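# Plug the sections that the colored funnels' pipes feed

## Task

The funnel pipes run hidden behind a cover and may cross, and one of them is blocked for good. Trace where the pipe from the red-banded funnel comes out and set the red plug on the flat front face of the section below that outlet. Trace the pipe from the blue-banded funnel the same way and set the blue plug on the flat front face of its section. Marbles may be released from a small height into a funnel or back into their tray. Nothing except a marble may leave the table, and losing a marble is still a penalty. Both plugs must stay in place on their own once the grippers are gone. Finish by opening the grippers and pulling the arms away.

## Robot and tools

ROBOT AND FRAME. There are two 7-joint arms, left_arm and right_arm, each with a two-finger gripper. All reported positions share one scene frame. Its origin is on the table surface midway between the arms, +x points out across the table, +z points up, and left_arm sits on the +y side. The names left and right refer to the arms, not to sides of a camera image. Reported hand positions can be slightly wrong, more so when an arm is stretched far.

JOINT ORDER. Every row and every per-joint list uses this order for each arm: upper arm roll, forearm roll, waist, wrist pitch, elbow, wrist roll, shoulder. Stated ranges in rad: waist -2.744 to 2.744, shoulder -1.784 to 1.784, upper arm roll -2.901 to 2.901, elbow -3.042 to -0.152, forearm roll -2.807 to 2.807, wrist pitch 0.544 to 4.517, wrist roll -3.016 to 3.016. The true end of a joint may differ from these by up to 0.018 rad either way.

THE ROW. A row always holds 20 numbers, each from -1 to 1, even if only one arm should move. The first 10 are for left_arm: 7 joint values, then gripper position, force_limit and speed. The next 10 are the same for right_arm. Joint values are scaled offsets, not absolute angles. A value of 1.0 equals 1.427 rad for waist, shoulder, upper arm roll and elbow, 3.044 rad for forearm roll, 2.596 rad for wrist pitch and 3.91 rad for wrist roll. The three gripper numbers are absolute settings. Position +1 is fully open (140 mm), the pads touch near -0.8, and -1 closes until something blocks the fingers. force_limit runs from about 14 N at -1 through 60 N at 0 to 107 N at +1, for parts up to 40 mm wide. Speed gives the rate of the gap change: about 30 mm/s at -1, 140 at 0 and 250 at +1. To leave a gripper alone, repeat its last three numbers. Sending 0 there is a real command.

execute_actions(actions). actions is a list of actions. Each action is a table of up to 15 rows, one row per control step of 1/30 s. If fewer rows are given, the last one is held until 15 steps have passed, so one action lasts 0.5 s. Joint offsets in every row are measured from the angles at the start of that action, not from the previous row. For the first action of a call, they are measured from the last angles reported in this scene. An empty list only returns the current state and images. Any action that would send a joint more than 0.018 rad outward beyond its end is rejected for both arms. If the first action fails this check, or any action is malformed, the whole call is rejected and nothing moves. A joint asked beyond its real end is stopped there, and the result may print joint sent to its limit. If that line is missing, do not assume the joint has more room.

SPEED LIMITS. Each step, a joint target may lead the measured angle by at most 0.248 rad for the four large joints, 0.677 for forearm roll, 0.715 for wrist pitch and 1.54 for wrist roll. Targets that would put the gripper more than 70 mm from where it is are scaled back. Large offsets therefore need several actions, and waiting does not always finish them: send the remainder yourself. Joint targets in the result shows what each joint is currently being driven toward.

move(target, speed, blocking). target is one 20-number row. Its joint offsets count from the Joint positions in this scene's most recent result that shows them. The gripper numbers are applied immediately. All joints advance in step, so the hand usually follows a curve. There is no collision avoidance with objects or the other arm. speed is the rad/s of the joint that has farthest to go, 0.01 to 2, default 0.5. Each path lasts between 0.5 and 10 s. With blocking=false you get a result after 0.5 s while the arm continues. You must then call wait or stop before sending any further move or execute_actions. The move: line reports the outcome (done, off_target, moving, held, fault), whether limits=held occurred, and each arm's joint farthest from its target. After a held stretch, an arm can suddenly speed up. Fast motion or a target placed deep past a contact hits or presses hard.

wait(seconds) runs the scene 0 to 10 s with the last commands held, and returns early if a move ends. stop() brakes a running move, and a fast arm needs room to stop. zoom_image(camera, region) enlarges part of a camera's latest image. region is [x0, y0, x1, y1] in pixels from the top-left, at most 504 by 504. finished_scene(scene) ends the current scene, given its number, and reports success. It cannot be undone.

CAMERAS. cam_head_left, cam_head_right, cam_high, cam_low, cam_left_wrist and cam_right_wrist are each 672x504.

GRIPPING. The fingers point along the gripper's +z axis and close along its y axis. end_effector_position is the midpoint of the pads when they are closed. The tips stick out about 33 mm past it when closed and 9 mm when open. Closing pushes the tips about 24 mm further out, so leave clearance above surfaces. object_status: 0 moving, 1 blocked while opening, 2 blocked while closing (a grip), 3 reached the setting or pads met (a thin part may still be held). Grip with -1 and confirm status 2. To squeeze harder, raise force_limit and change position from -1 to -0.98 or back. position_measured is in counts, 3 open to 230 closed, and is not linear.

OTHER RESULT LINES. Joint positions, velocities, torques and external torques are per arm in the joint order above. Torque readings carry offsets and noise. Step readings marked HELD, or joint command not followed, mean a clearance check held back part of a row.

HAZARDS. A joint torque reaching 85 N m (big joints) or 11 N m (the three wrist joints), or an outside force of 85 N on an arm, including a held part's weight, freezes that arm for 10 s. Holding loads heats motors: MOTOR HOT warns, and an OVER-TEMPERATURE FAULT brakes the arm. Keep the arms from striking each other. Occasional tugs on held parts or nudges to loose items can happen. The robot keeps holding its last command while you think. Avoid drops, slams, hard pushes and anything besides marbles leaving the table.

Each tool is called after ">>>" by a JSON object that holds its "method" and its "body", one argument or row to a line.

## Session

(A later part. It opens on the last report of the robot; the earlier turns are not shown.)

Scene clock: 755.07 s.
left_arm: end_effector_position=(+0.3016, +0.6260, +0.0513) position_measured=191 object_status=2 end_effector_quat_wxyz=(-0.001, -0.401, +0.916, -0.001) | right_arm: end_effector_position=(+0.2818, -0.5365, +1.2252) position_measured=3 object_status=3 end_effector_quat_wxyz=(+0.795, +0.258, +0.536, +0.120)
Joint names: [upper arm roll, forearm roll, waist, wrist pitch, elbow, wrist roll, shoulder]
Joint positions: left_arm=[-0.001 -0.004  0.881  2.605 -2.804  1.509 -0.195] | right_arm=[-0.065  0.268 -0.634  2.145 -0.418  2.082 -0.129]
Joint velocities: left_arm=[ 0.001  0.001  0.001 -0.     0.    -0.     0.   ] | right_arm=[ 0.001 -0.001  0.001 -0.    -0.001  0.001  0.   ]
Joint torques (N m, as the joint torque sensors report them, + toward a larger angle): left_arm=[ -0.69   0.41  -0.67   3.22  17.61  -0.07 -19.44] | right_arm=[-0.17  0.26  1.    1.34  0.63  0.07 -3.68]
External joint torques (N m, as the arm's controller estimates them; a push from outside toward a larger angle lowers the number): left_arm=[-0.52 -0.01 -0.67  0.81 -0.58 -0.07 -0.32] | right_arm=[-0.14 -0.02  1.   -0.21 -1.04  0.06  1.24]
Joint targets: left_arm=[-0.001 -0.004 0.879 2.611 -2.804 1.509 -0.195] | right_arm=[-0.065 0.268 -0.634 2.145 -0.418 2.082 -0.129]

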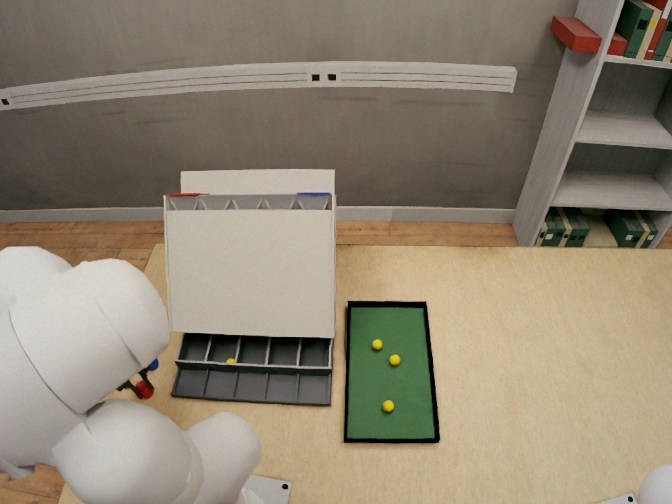

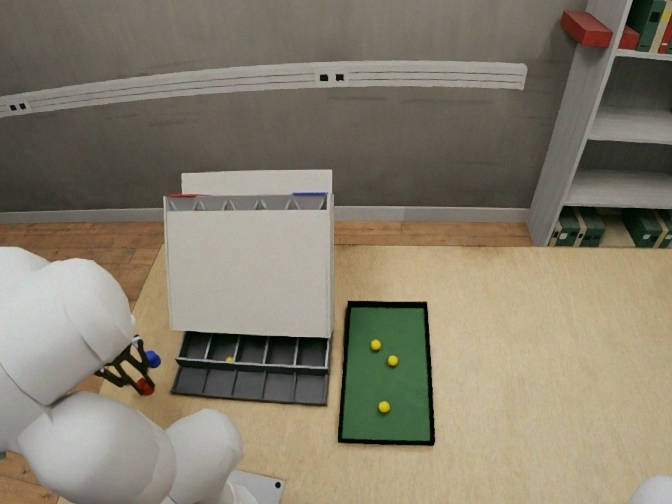

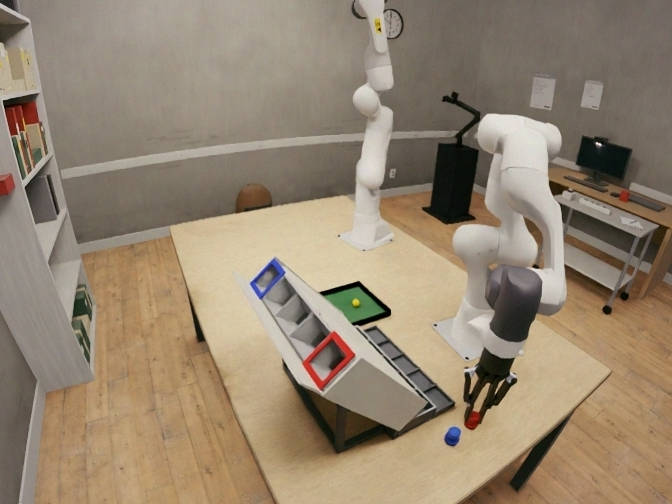

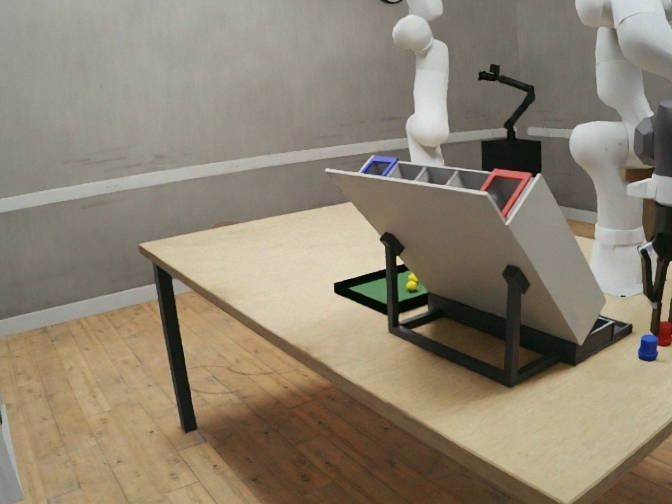

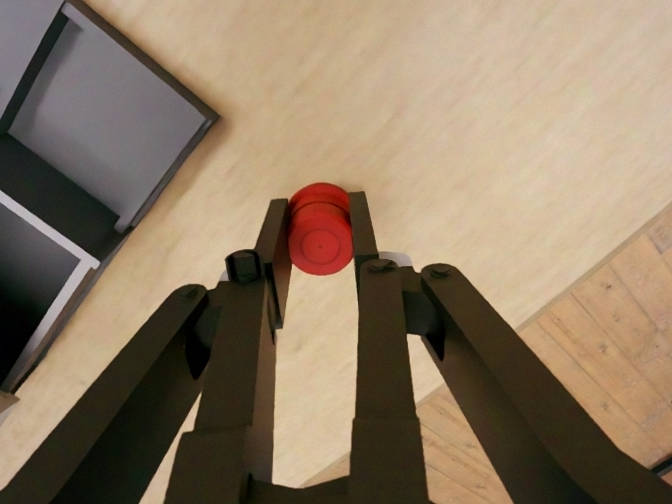

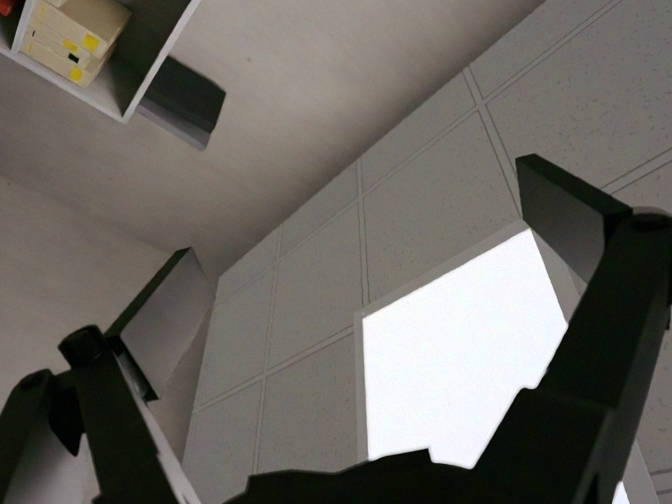

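>>> {"method": "execute_actions", "body": {
  "actions": [
    [[0,0,0,-0.0094,0.001,0,-0.0071,-1,0,-0.3,0,0,0,0,0,0,0,1,0,0],[0,0,0,-0.0189,0.002,0,-0.0157,-1,0,-0.3,0,0,0,0,0,0,0,1,0,0],[0,0,0,-0.0295,0.001,0,-0.0307,-1,0,-0.3,0,0,0,0,0,0,0,1,0,0],[0,0,-0.0110,-0.0398,-0.0023,0,-0.0476,-1,0,-0.3,0,0,0,0,0,0,0,1,0,0],[0,0,-0.0249,-0.0492,-0.0065,0,-0.0658,-1,0,-0.3,0,0,0,0,0,0,0,1,0,0],[0,0,-0.0414,-0.0576,-0.0116,0,-0.0846,-1,0,-0.3,0,0,0,0,0,0,0,1,0,0],[0,0,-0.0601,-0.0644,-0.0177,0,-0.1032,-1,0,-0.3,0,0,0,0,0,0,0,1,0,0],[0,0,-0.0806,-0.0694,-0.0246,0,-0.1210,-1,0,-0.3,0,0,0,0,0,0,0,1,0,0],[0,0,-0.1027,-0.0722,-0.0324,0,-0.1373,-1,0,-0.3,0,0,0,0,0,0,0,1,0,0],[0,0,-0.1259,-0.0725,-0.0409,0,-0.1515,-1,0,-0.3,0,0,0,0,0,0,0,1,0,0],[0,0,-0.1498,-0.0699,-0.0501,0,-0.1628,-1,0,-0.3,0,0,0,0,0,0,0,1,0,0],[0,0,-0.1742,-0.0665,-0.0600,0,-0.1715,-1,0,-0.3,0,0,0,0,0,0,0,1,0,0],[0,0,-0.1987,-0.0660,-0.0689,0,-0.1823,-1,0,-0.3,0,0,0,0,0,0,0,1,0,0],[0,0,-0.2228,-0.0671,-0.0774,0,-0.1936,-1,0,-0.3,0,0,0,0,0,0,0,1,0,0],[0,0,-0.2464,-0.0684,-0.0855,0,-0.2044,-1,0,-0.3,0,0,0,0,0,0,0,1,0,0]],
    [[0,0,-0.0766,-0.0081,-0.0261,0,-0.0347,-1,0,-0.3,0,0,0,0,0,0,0,1,0,0],[0,0,-0.0978,-0.0091,-0.0328,0,-0.0436,-1,0,-0.3,0,0,0,0,0,0,0,1,0,0],[0,0,-0.1173,-0.0098,-0.0386,0,-0.0514,-1,0,-0.3,0,0,0,0,0,0,0,1,0,0],[0,0,-0.1347,0.0010,-0.0454,0,-0.0494,-1,0,-0.3,0,0,0,0,0,0,0,1,0,0],[0,0,-0.1497,0.0123,-0.0514,0,-0.0441,-1,0,-0.3,0,0,0,0,0,0,0,1,0,0],[0,0,-0.1619,0.0236,-0.0563,0,-0.0359,-1,0,-0.3,0,0,0,0,0,0,0,1,0,0],[0,0,-0.1709,0.0345,-0.0598,0,-0.0253,-1,0,-0.3,0,0,0,0,0,0,0,1,0,0],[0,0,-0.1765,0.0447,-0.0617,0,-0.0125,-1,0,-0.3,0,0,0,0,0,0,0,1,0,0],[0,0,-0.1783,0.0538,-0.0625,0,0.0019,-1,0,-0.3,0,0,0,0,0,0,0,1,0,0],[0,0,-0.1758,0.0599,-0.0640,0,0.0117,-1,0,-0.3,0,0,0,0,0,0,0,1,0,0],[0,0,-0.1688,0.0638,-0.0659,0,0.0197,-1,0,-0.3,0,0,0,0,0,0,0,1,0,0],[0,0,-0.1688,0.0650,-0.0672,0,0.0253,-1,0,-0.3,0,0,0,0,0,0,0,1,0,0],[0,0,-0.1688,0.0631,-0.0678,0,0.0279,-1,0,-0.3,0,0,0,0,0,0,0,1,0,0],[0,0,-0.1688,0.0579,-0.0676,0,0.0270,-1,0,-0.3,0,0,0,0,0,0,0,1,0,0],[0,0,-0.1688,0.0488,-0.0664,0,0.0219,-1,0,-0.3,0,0,0,0,0,0,0,1,0,0]]
  ]
}}

Scene clock: 838.43 s.
left_arm: end_effector_position=(+0.3343, +0.4443, +0.0589) position_measured=192 object_status=2 end_effector_quat_wxyz=(+0.001, -0.153, +0.988, -0.000) | right_arm: end_effector_position=(+0.2818, -0.5365, +1.2252) position_measured=3 object_status=3 end_effector_quat_wxyz=(+0.795, +0.258, +0.536, +0.120)
Joint names: [upper arm roll, forearm roll, waist, wrist pitch, elbow, wrist roll, shoulder]
Joint positions: left_arm=[-0.003 -0.004  0.365  2.57  -2.989  1.509 -0.421] | right_arm=[-0.065  0.268 -0.634  2.145 -0.418  2.082 -0.129]
Joint velocities: left_arm=[ 0.002 -0.     0.     0.004 -0.03   0.001  0.044] | right_arm=[ 0.001 -0.001  0.     0.001 -0.    -0.001 -0.001]
Joint torques (N m, as the joint torque sensors report them, + toward a larger angle): left_arm=[  0.25   0.42  -0.96   3.08  21.04   0.   -14.87] | right_arm=[ 0.02  0.3   0.36  1.4   0.75  0.03 -3.83]
External joint torques (N m, as the arm's controller estimates them; a push from outside toward a larger angle lowers the number): left_arm=[ 0.59  0.   -0.97  0.21  0.04  0.   -0.22] | right_arm=[ 0.03  0.    0.35 -0.17 -1.05  0.02  1.33]
External joint torques at the end of the 1st action: left_arm=[-1.13 -0.07 -1.58 -0.31 -1.15  0.02 -1.82] | right_arm=[ 0.04  0.01  0.71 -0.18 -1.    0.03  1.17]
Joint targets: left_arm=[-0.001 -0.004 0.363 2.576 -2.990 1.509 -0.420] | right_arm=[-0.065 0.268 -0.634 2.145 -0.418 2.082 -0.129]
Step readings (joint positions; steps 1 to 15: 1st action; 16 to 30: 2nd action):
0: left_arm=[-0.001 -0.004 0.881 2.605 -2.804 1.509 -0.195] | right_arm=[-0.065 0.268 -0.634 2.145 -0.418 2.082 -0.129]
1: left_arm=[-0.001 -0.004 0.881 2.602 -2.804 1.509 -0.196] | right_arm=[-0.065 0.268 -0.634 2.145 -0.418 2.082 -0.129]
2: left_arm=[-0.001 -0.004 0.881 2.595 -2.804 1.509 -0.200] | right_arm=[-0.065 0.268 -0.634 2.145 -0.418 2.082 -0.129]
4: left_arm=[-0.000 -0.004 0.879 2.569 -2.805 1.509 -0.221] | right_arm=[-0.065 0.268 -0.634 2.145 -0.418 2.082 -0.129]
8: left_arm=[0.002 -0.004 0.820 2.504 -2.821 1.509 -0.311] | right_arm=[-0.065 0.268 -0.634 2.145 -0.418 2.082 -0.129]
15: left_arm=[-0.001 -0.004 0.604 2.450 -2.895 1.509 -0.451] | right_arm=[-0.065 0.268 -0.634 2.145 -0.418 2.082 -0.129]
16: left_arm=[-0.001 -0.004 0.570 2.446 -2.907 1.509 -0.466] | right_arm=[-0.065 0.268 -0.634 2.145 -0.418 2.082 -0.129]
17: left_arm=[-0.002 -0.004 0.537 2.443 -2.917 1.509 -0.480] | right_arm=[-0.065 0.268 -0.634 2.145 -0.418 2.082 -0.129]
19: left_arm=[-0.002 -0.004 0.476 2.441 -2.936 1.509 -0.504] | right_arm=[-0.065 0.268 -0.634 2.145 -0.418 2.082 -0.129]
23: left_arm=[-0.003 -0.004 0.387 2.488 -2.967 1.509 -0.497] | right_arm=[-0.065 0.268 -0.634 2.145 -0.418 2.082 -0.129]
30: Joint positions above

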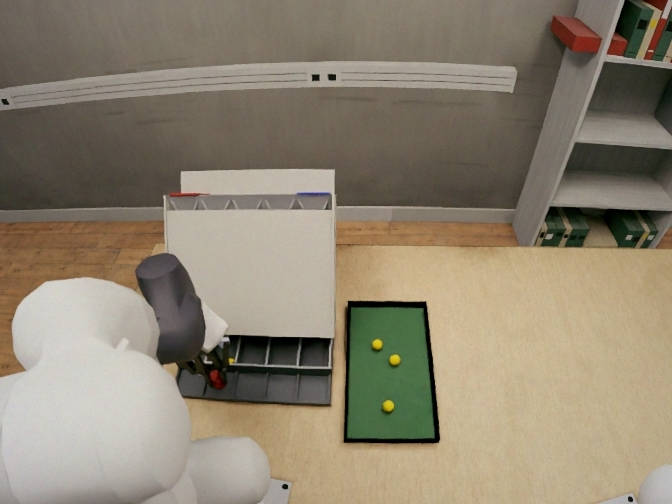

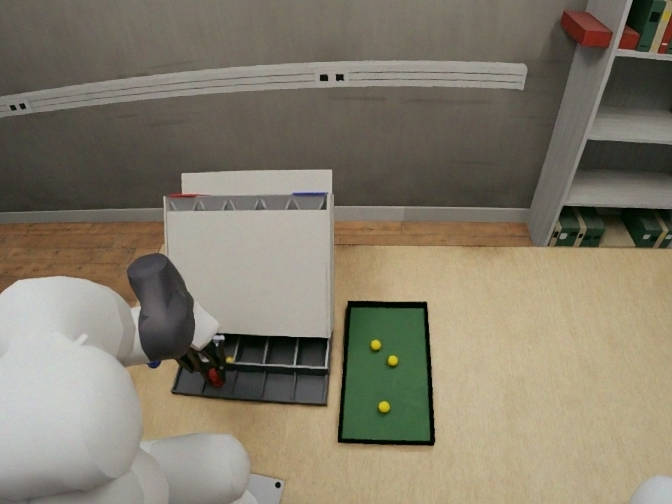

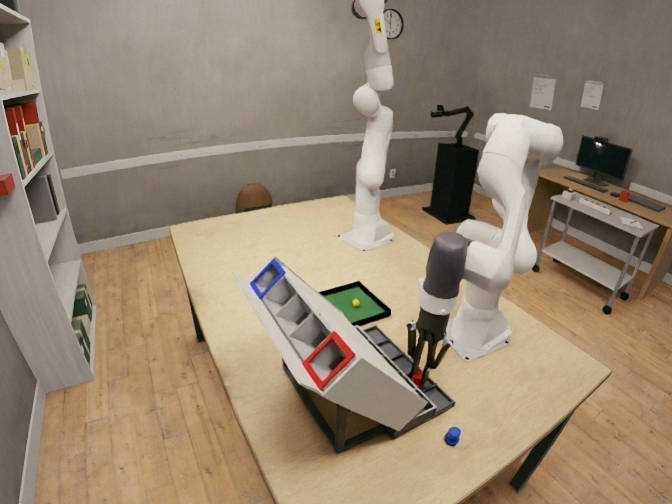

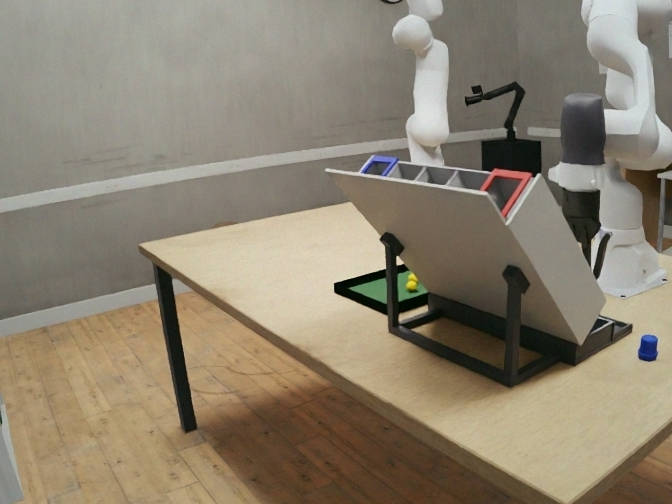

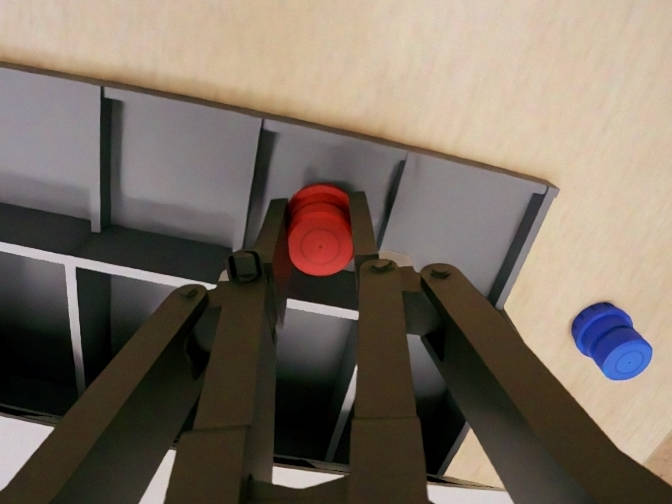

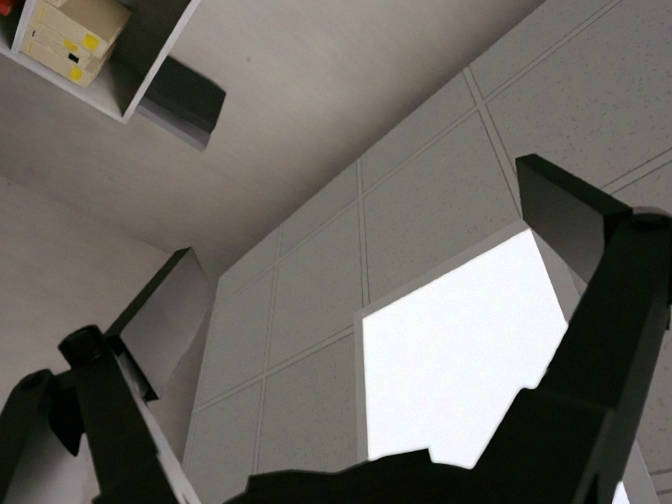

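>>> {"method": "execute_actions", "body": {
  "actions": []
}}

>>> {"method": "zoom_image", "body": {
  "camera": "cam_head_left",
  "region": [330, 290, 460, 450]
}}

Scene clock: 842.30 s.
left_arm: end_effector_position=(+0.3351, +0.4445, +0.0589) position_measured=192 object_status=2 end_effector_quat_wxyz=(+0.002, -0.153, +0.988, -0.000) | right_arm: end_effector_position=(+0.2818, -0.5365, +1.2252) position_measured=3 object_status=3 end_effector_quat_wxyz=(+0.795, +0.258, +0.536, +0.120)
Joint names: [upper arm roll, forearm roll, waist, wrist pitch, elbow, wrist roll, shoulder]
Joint positions: left_arm=[-0.002 -0.004  0.365  2.574 -2.99   1.509 -0.42 ] | right_arm=[-0.065  0.268 -0.634  2.145 -0.418  2.082 -0.129]
Joint velocities: left_arm=[ 0.001  0.     0.001  0.    -0.    -0.001  0.   ] | right_arm=[ 0.    -0.001 -0.001  0.001 -0.    -0.    -0.001]
Joint torques (N m, as the joint torque sensors report them, + toward a larger angle): left_arm=[  0.02   0.5   -0.13   2.74  18.52  -0.05 -12.03] | right_arm=[ 0.16  0.31  0.81  1.4   0.53  0.05 -3.81]
External joint torques (N m, as the arm's controller estimates them; a push from outside toward a larger angle lowers the number): left_arm=[ 0.35  0.06 -0.17  0.32 -0.24 -0.05 -0.22] | right_arm=[ 0.2   0.03  0.82 -0.17 -1.23  0.04  1.27]
Joint targets: left_arm=[-0.001 -0.004 0.363 2.576 -2.990 1.509 -0.420] | right_arm=[-0.065 0.268 -0.634 2.145 -0.418 2.082 -0.129]

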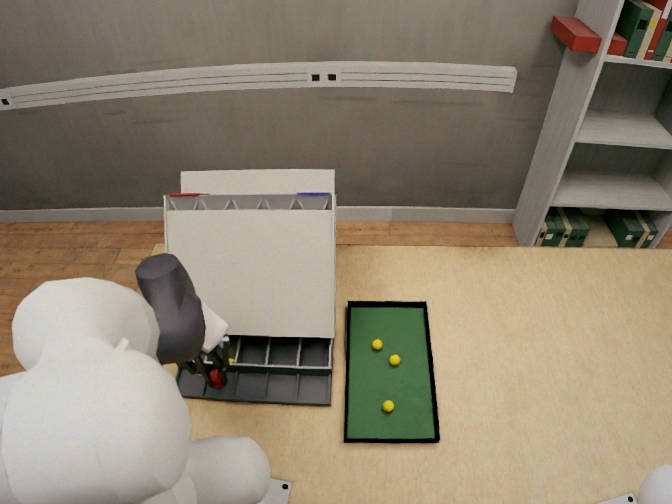

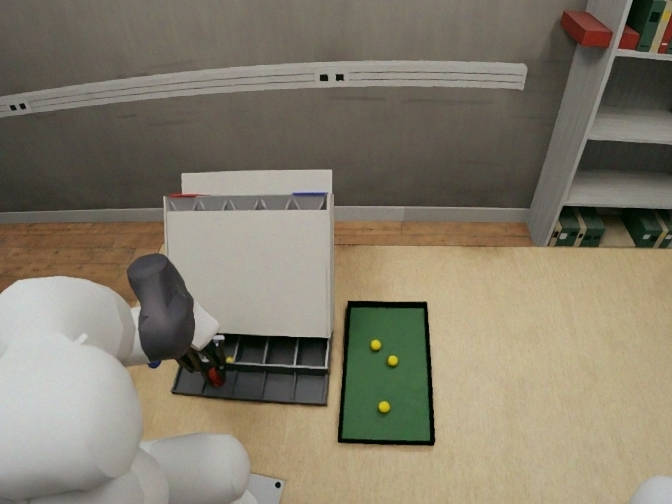

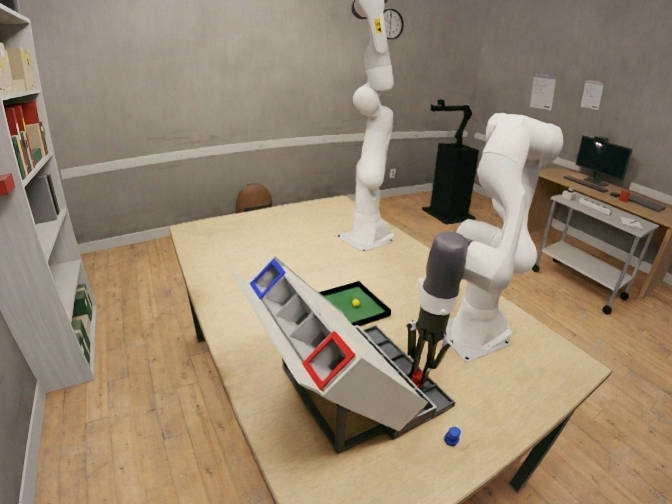

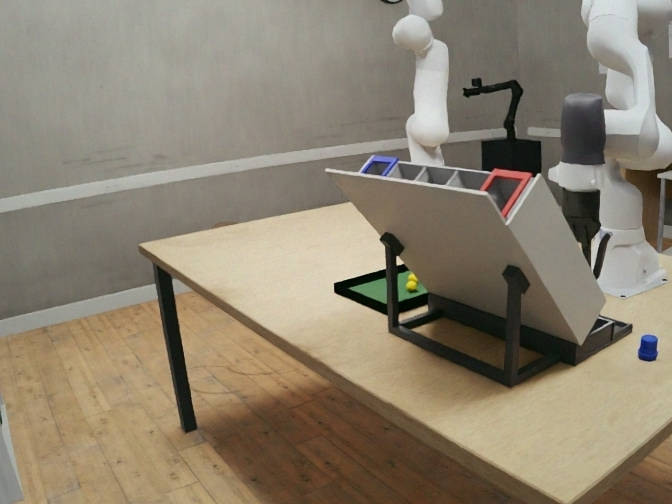

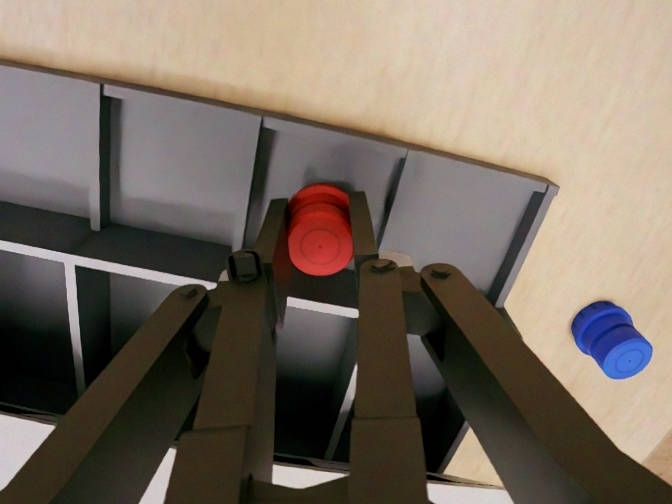

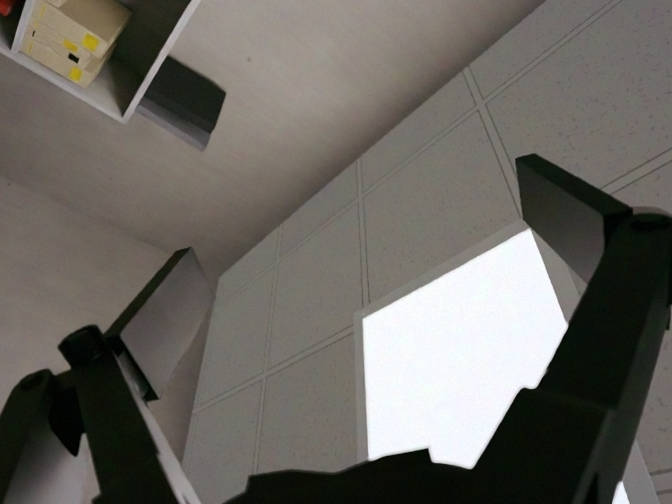

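Region (330, 290, 460, 450) of cam_head_left's 672x504 image, scaled by 3.150, with more detail than that image has; it fills the left 410 columns of this view, and the rest is white.

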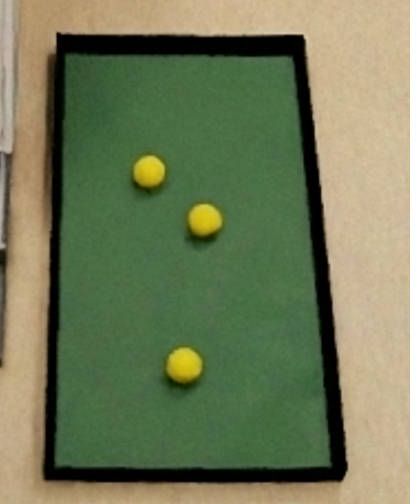

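>>> {"method": "execute_actions", "body": {
  "actions": [
    [[0,0,0,0,0,0,0.0091,-1,0,-0.3,0,0,0,0,0,0,0,1,0,0],[0,0,0,0,0,0,0.0091,-1,0,-0.3,0,0,0,0,0,0,0,1,0,0],[0,0,0,0,0,0,0.0091,-1,0,-0.3,0,0,0,0,0,0,0,1,0,0],[0,0,0,0,0,0,0.0060,-0.15,0,0.3,0,0,0,0,0,0,0,1,0,0],[0,0,0,0,0,0,0.0056,-0.15,0,0.3,0,0,0,0,0,0,0,1,0,0],[0,0,0,0,0,0,0.0056,-0.15,0,0.3,0,0,0,0,0,0,0,1,0,0],[0,0,0,-0.0149,0.0045,0,-0.0062,-0.15,0,0.3,0,0,0,0,0,0,0,1,0,0],[0,0,0,-0.0287,0.0080,0,-0.0188,-0.15,0,0.3,0,0,0,0,0,0,0,1,0,0],[0,0,0,-0.0423,0.0111,0,-0.0327,-0.15,0,0.3,0,0,0,0,0,0,0,1,0,0],[0,0,-0.0139,-0.0550,0.0144,0,-0.0472,-0.15,0,0.3,0,0,0,0,0,0,0,1,0,0],[0,0,-0.0295,-0.0664,0.0177,0,-0.0617,-0.15,0,0.3,0,0,0,0,0,0,0,1,0,0],[0,0,-0.0485,-0.0760,0.0207,0,-0.0754,-0.15,0,0.3,0,0,0,0,0,0,0,1,0,0],[0,0,-0.0708,-0.0834,0.0235,0,-0.0876,-0.15,0,0.3,0,0,0,0,0,0,0,1,0,0],[0,0,-0.0959,-0.0881,0.0257,0,-0.0975,-0.15,0,0.3,0,0,0,0,0,0,0,1,0,0],[0,0,-0.1237,-0.0896,0.0273,0,-0.1044,-0.15,0,0.3,0,0,0,0,0,0,0,1,0,0]],
    [[0,0,-0.0800,-0.0293,0.0082,0,-0.0252,-0.15,0,0.3,0,0,0,0,0,0,0,1,0,0],[0,0,-0.1121,-0.0216,0.0131,0,-0.0166,-0.15,0,0.3,0,0,0,0,0,0,0,1,0,0],[0,0,-0.1459,-0.0087,0.0184,0,-0.0024,-0.15,0,0.3,0,0,0,0,0,0,0,1,0,0],[0,0,-0.1811,-0.0068,0.0265,0,0.0085,-0.15,0,0.3,0,0,0,0,0,0,0,1,0,0],[0,0,-0.2175,-0.0049,0.0358,0,0.0194,-0.15,0,0.3,0,0,0,0,0,0,0,1,0,0],[0,0,-0.2547,-0.0036,0.0462,0,0.0314,-0.15,0,0.3,0,0,0,0,0,0,0,1,0,0],[0,0,-0.2925,-0.0023,0.0574,0,0.0445,-0.15,0,0.3,0,0,0,0,0,0,0,1,0,0],[0,0,-0.3305,-0.0010,0.0692,0,0.0583,-0.15,0,0.3,0,0,0,0,0,0,0,1,0,0],[0,0,-0.3685,0.0003,0.0816,0,0.0727,-0.15,0,0.3,0,0,0,0,0,0,0,1,0,0],[0,0,-0.4062,0.0016,0.0943,0,0.0875,-0.15,0,0.3,0,0,0,0,0,0,0,1,0,0],[0,0,-0.4433,0.0029,0.1071,0,0.1025,-0.15,0,0.3,0,0,0,0,0,0,0,1,0,0],[0,0,-0.4794,0.0041,0.1200,0,0.1175,-0.15,0,0.3,0,0,0,0,0,0,0,1,0,0],[0,0,-0.5144,0.0053,0.1326,0,0.1323,-0.15,0,0.3,0,0,0,0,0,0,0,1,0,0],[0,0,-0.5479,0.0064,0.1449,0,0.1466,-0.15,0,0.3,0,0,0,0,0,0,0,1,0,0],[0,0,-0.5796,0.0074,0.1566,0,0.1603,-0.15,0,0.3,0,0,0,0,0,0,0,1,0,0]],
    [[0,0,-0.1026,0.0162,0.0380,0,0.0503,-0.15,0,0.3,0,0,0,0,0,0,0,1,0,0],[0,0,-0.1299,0.0263,0.0464,0,0.0701,-0.15,0,0.3,0,0,0,0,0,0,0,1,0,0],[0,0,-0.1545,0.0364,0.0535,0,0.0899,-0.15,0,0.3,0,0,0,0,0,0,0,1,0,0],[0,0,-0.1761,0.0464,0.0591,0,0.1091,-0.15,0,0.3,0,0,0,0,0,0,0,1,0,0],[0,0,-0.1945,0.0558,0.0633,0,0.1272,-0.15,0,0.3,0,0,0,0,0,0,0,1,0,0],[0,0,-0.2093,0.0645,0.0651,0,0.1437,-0.15,0,0.3,0,0,0,0,0,0,0,1,0,0],[0,0,-0.2203,0.0722,0.0652,0,0.1579,-0.15,0,0.3,0,0,0,0,0,0,0,1,0,0],[0,0,-0.2272,0.0787,0.0636,0,0.1694,-0.15,0,0.3,0,0,0,0,0,0,0,1,0,0],[0,0,-0.2290,0.0836,0.0600,0,0.1775,-0.15,0,0.3,0,0,0,0,0,0,0,1,0,0],[0,0,-0.2262,0.0868,0.0545,0,0.1825,-1,0,-0.3,0,0,0,0,0,0,0,1,0,0],[0,0,-0.2185,0.0890,0.0523,0,0.1880,-1,0,-0.3,0,0,0,0,0,0,0,1,0,0],[0,0,-0.2185,0.0892,0.0514,0,0.1917,-1,0,-0.3,0,0,0,0,0,0,0,1,0,0],[0,0,-0.2185,0.0872,0.0509,0,0.1937,-1,0,-0.3,0,0,0,0,0,0,0,1,0,0],[0,0,-0.2185,0.0827,0.0518,0,0.1923,-1,0,-0.3,0,0,0,0,0,0,0,1,0,0],[0,0,-0.2185,0.0751,0.0526,0,0.1885,-1,0,-0.3,0,0,0,0,0,0,0,1,0,0]]
  ]
}}

Scene clock: 958.77 s.
left_arm: end_effector_position=(+0.2874, +0.0507, +0.0462) position_measured=176 object_status=0 end_effector_quat_wxyz=(+0.001, +0.402, +0.916, -0.002) | right_arm: end_effector_position=(+0.2818, -0.5365, +1.2252) position_measured=3 object_status=3 end_effector_quat_wxyz=(+0.795, +0.258, +0.536, +0.120)
Joint names: [upper arm roll, forearm roll, waist, wrist pitch, elbow, wrist roll, shoulder]
Joint positions: left_arm=[-0.001 -0.004 -0.771  2.618 -2.699  1.509 -0.084] | right_arm=[-0.065  0.268 -0.634  2.145 -0.418  2.082 -0.129]
Joint velocities: left_arm=[ 0.015  0.001 -0.001 -0.    -0.016 -0.002  0.028] | right_arm=[ 0.    -0.001  0.001  0.001 -0.001 -0.001  0.   ]
Joint torques (N m, as the joint torque sensors report them, + toward a larger angle): left_arm=[ -0.19   0.42   1.05   3.03  19.05   0.02 -24.34] | right_arm=[ 0.16  0.27  0.8   1.43  0.49  0.06 -3.73]
External joint torques (N m, as the arm's controller estimates them; a push from outside toward a larger angle lowers the number): left_arm=[ 0.11 -0.01  1.32  0.16 -1.39  0.02  2.03] | right_arm=[ 0.18 -0.02  0.78 -0.14 -1.24  0.05  1.3 ]
External joint torques at the end of the 1st action: left_arm=[-0.08 -0.17 -1.06 -0.53  1.89  0.   -2.98] | right_arm=[-0.09 -0.05  0.55 -0.23 -1.21  0.04  1.35]
External joint torques at the end of the 2nd action: left_arm=[-0.52  0.04 -0.45  0.25  1.42 -0.03  1.03] | right_arm=[-0.12 -0.05  0.81 -0.18 -0.99  0.07  1.02]
Joint targets: left_arm=[0.001 -0.004 -0.770 2.622 -2.699 1.509 -0.085] | right_arm=[-0.065 0.268 -0.634 2.145 -0.418 2.082 -0.129]
Step readings (joint positions; steps 1 to 15: 1st action; 16 to 30: 2nd action; 31 to 45: 3rd action):
0: left_arm=[-0.002 -0.004 0.365 2.574 -2.990 1.509 -0.420] | right_arm=[-0.065 0.268 -0.634 2.145 -0.418 2.082 -0.129]
1: left_arm=[-0.002 -0.004 0.365 2.574 -2.989 1.509 -0.419] | right_arm=[-0.065 0.268 -0.634 2.145 -0.418 2.082 -0.129]
2: left_arm=[-0.002 -0.004 0.365 2.574 -2.989 1.509 -0.416] | right_arm=[-0.065 0.268 -0.634 2.145 -0.418 2.082 -0.129]
4: left_arm=[-0.002 -0.004 0.365 2.575 -2.989 1.509 -0.413] | right_arm=[-0.065 0.268 -0.634 2.145 -0.418 2.082 -0.129]
8: left_arm=[-0.002 -0.004 0.365 2.557 -2.988 1.509 -0.422] | right_arm=[-0.065 0.268 -0.634 2.145 -0.418 2.082 -0.129]
15: left_arm=[0.000 -0.004 0.260 2.422 -2.960 1.509 -0.536] | right_arm=[-0.065 0.268 -0.634 2.145 -0.418 2.082 -0.129]
16: left_arm=[0.001 -0.004 0.226 2.409 -2.956 1.509 -0.549] | right_arm=[-0.065 0.268 -0.634 2.145 -0.418 2.082 -0.129]
17: left_arm=[0.001 -0.004 0.188 2.401 -2.951 1.509 -0.556] | right_arm=[-0.065 0.268 -0.634 2.145 -0.418 2.082 -0.129]
19: left_arm=[0.002 -0.004 0.103 2.401 -2.938 1.509 -0.549] | right_arm=[-0.065 0.268 -0.634 2.145 -0.418 2.082 -0.129]
23: left_arm=[0.002 -0.004 -0.095 2.408 -2.893 1.509 -0.494] | right_arm=[-0.065 0.268 -0.634 2.145 -0.418 2.082 -0.129]
30: left_arm=[0.001 -0.004 -0.459 2.427 -2.774 1.509 -0.354] | right_arm=[-0.065 0.268 -0.634 2.145 -0.418 2.082 -0.129]
31: left_arm=[0.001 -0.004 -0.505 2.434 -2.756 1.509 -0.333] | right_arm=[-0.065 0.268 -0.634 2.145 -0.418 2.082 -0.129]
32: left_arm=[0.001 -0.004 -0.549 2.445 -2.740 1.509 -0.310] | right_arm=[-0.065 0.268 -0.634 2.145 -0.418 2.082 -0.129]
34: left_arm=[0.000 -0.004 -0.628 2.474 -2.712 1.509 -0.260] | right_arm=[-0.065 0.268 -0.634 2.145 -0.418 2.082 -0.129]
38: left_arm=[-0.002 -0.004 -0.742 2.547 -2.686 1.509 -0.161] | right_arm=[-0.065 0.268 -0.634 2.145 -0.418 2.082 -0.129]
45: Joint positions above

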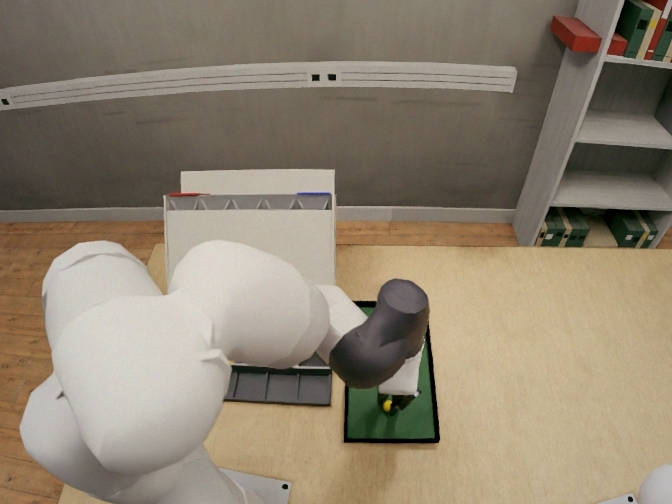

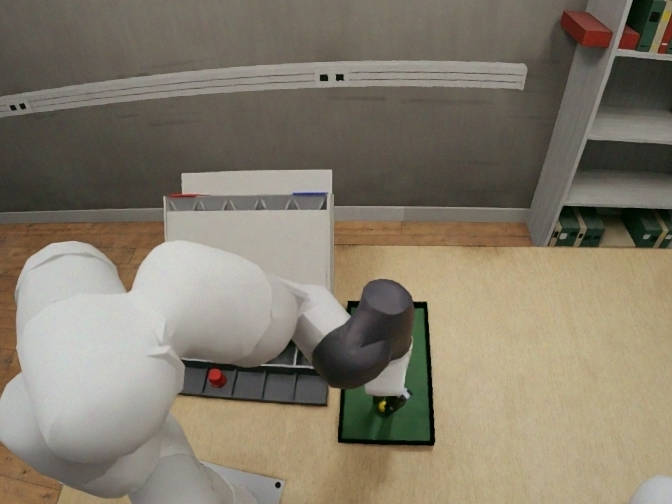

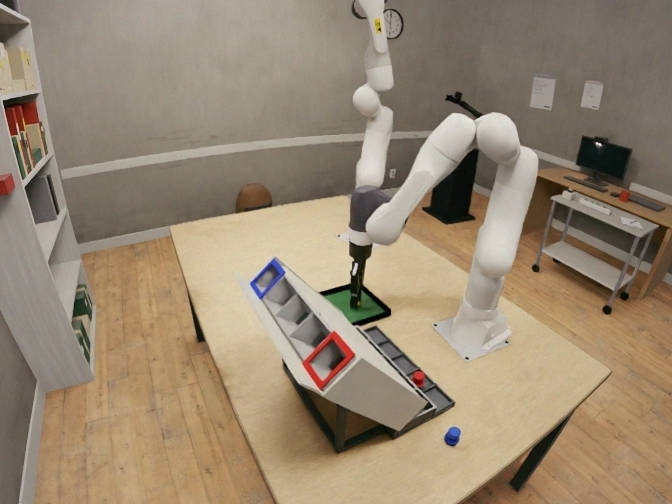

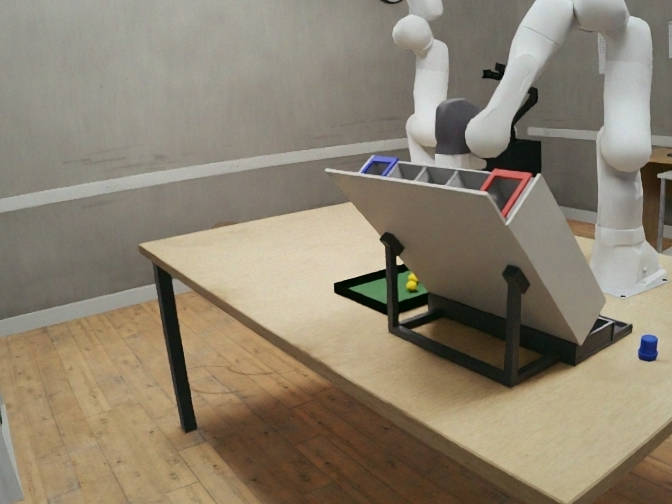

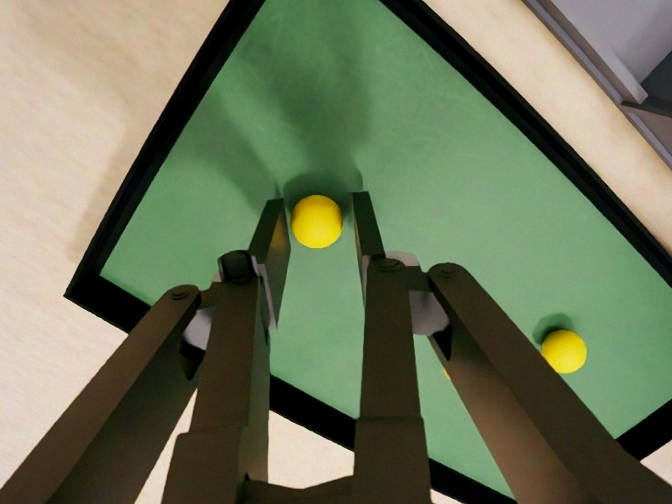

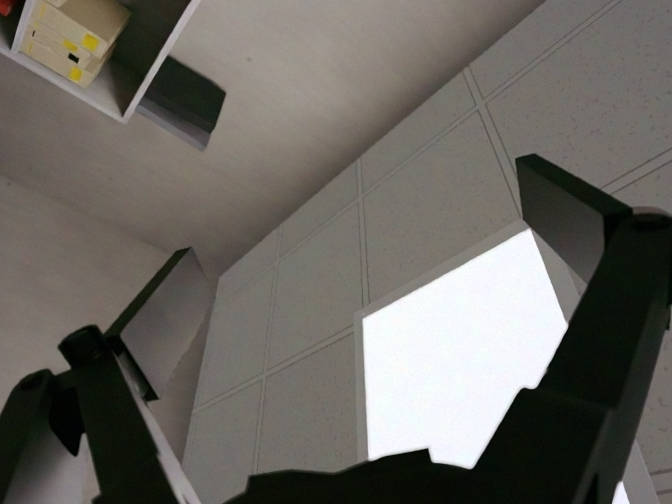

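>>> {"method": "execute_actions", "body": {
  "actions": []
}}

>>> {"method": "zoom_image", "body": {
  "camera": "cam_left_wrist",
  "region": [220, 150, 620, 450]
}}

Scene clock: 960.70 s.
left_arm: end_effector_position=(+0.2881, +0.0505, +0.0463) position_measured=199 object_status=2 end_effector_quat_wxyz=(+0.002, +0.402, +0.916, -0.002) | right_arm: end_effector_position=(+0.2818, -0.5365, +1.2252) position_measured=3 object_status=3 end_effector_quat_wxyz=(+0.795, +0.258, +0.536, +0.120)
Joint names: [upper arm roll, forearm roll, waist, wrist pitch, elbow, wrist roll, shoulder]
Joint positions: left_arm=[ 0.    -0.004 -0.771  2.62  -2.699  1.509 -0.084] | right_arm=[-0.065  0.268 -0.634  2.145 -0.418  2.082 -0.129]
Joint velocities: left_arm=[ 0.001  0.001  0.001 -0.001  0.001  0.    -0.001] | right_arm=[ 0.    -0.    -0.001 -0.    -0.001 -0.    -0.   ]
Joint torques (N m, as the joint torque sensors report them, + toward a larger angle): left_arm=[ -0.1    0.37   0.61   2.79  18.8   -0.01 -23.92] | right_arm=[ 0.19  0.29  0.81  1.39  0.8   0.02 -3.56]
External joint torques (N m, as the arm's controller estimates them; a push from outside toward a larger angle lowers the number): left_arm=[-0.03 -0.04  0.6   0.35  0.59 -0.01 -0.82] | right_arm=[ 0.25  0.    0.82 -0.18 -0.99  0.01  1.6 ]
Joint targets: left_arm=[0.001 -0.004 -0.770 2.622 -2.699 1.509 -0.085] | right_arm=[-0.065 0.268 -0.634 2.145 -0.418 2.082 -0.129]

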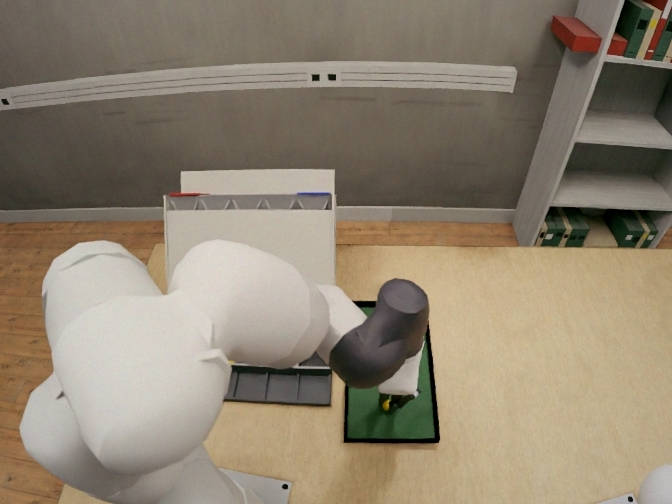

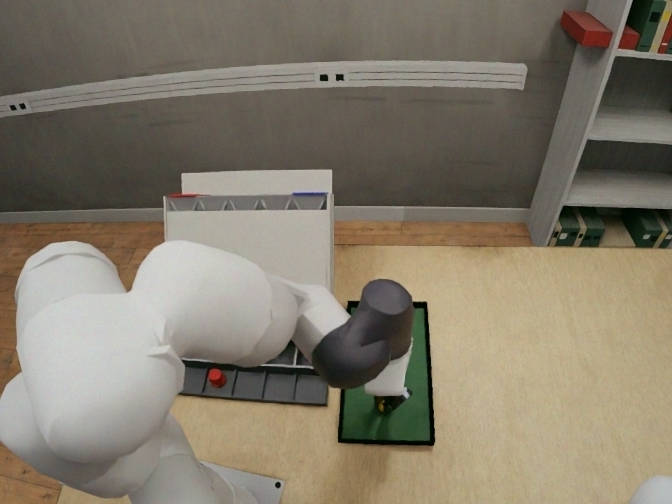

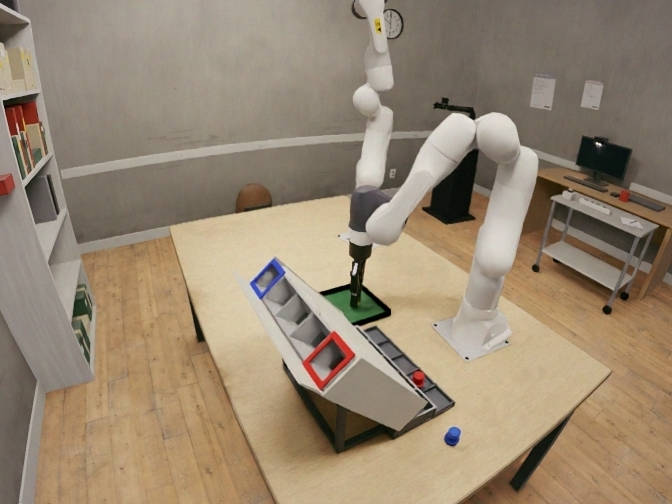

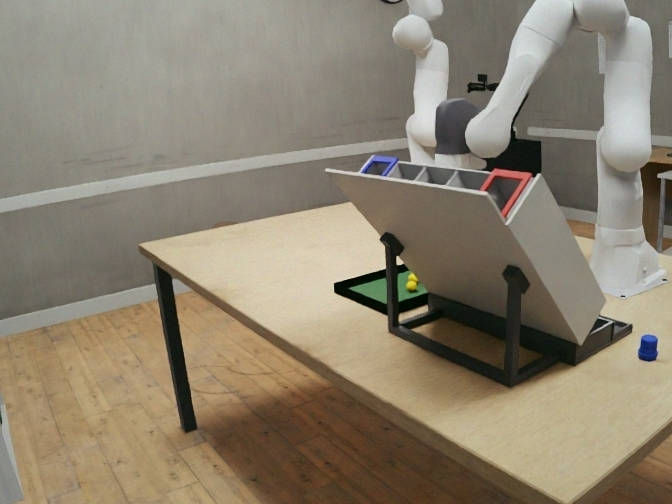

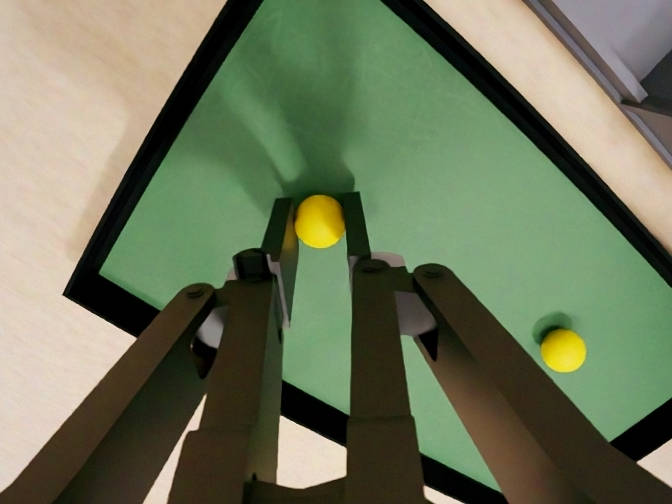

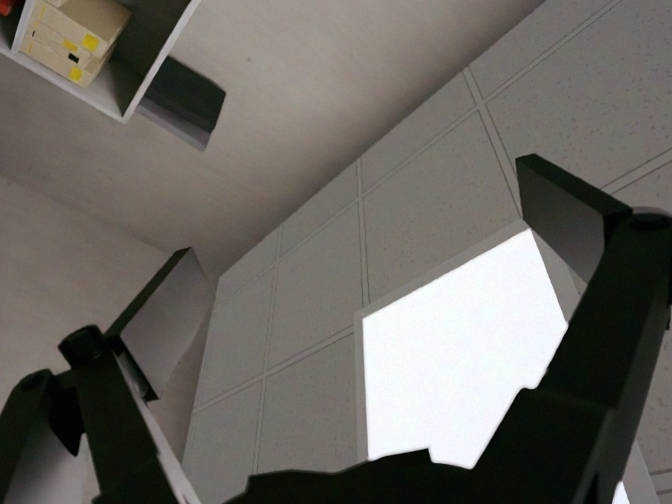

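Region (220, 150, 620, 450) of cam_left_wrist's 672x504 image, scaled by 1.260, with more detail than that image has; it fills the top 378 rows of this view, and the rest is white.

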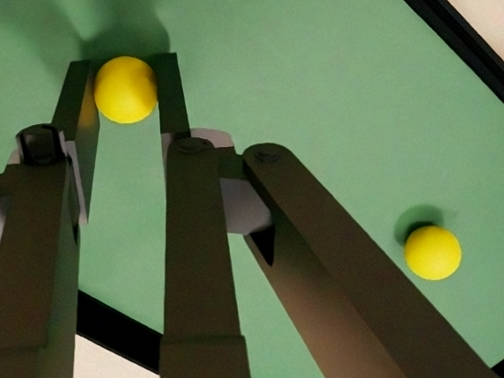

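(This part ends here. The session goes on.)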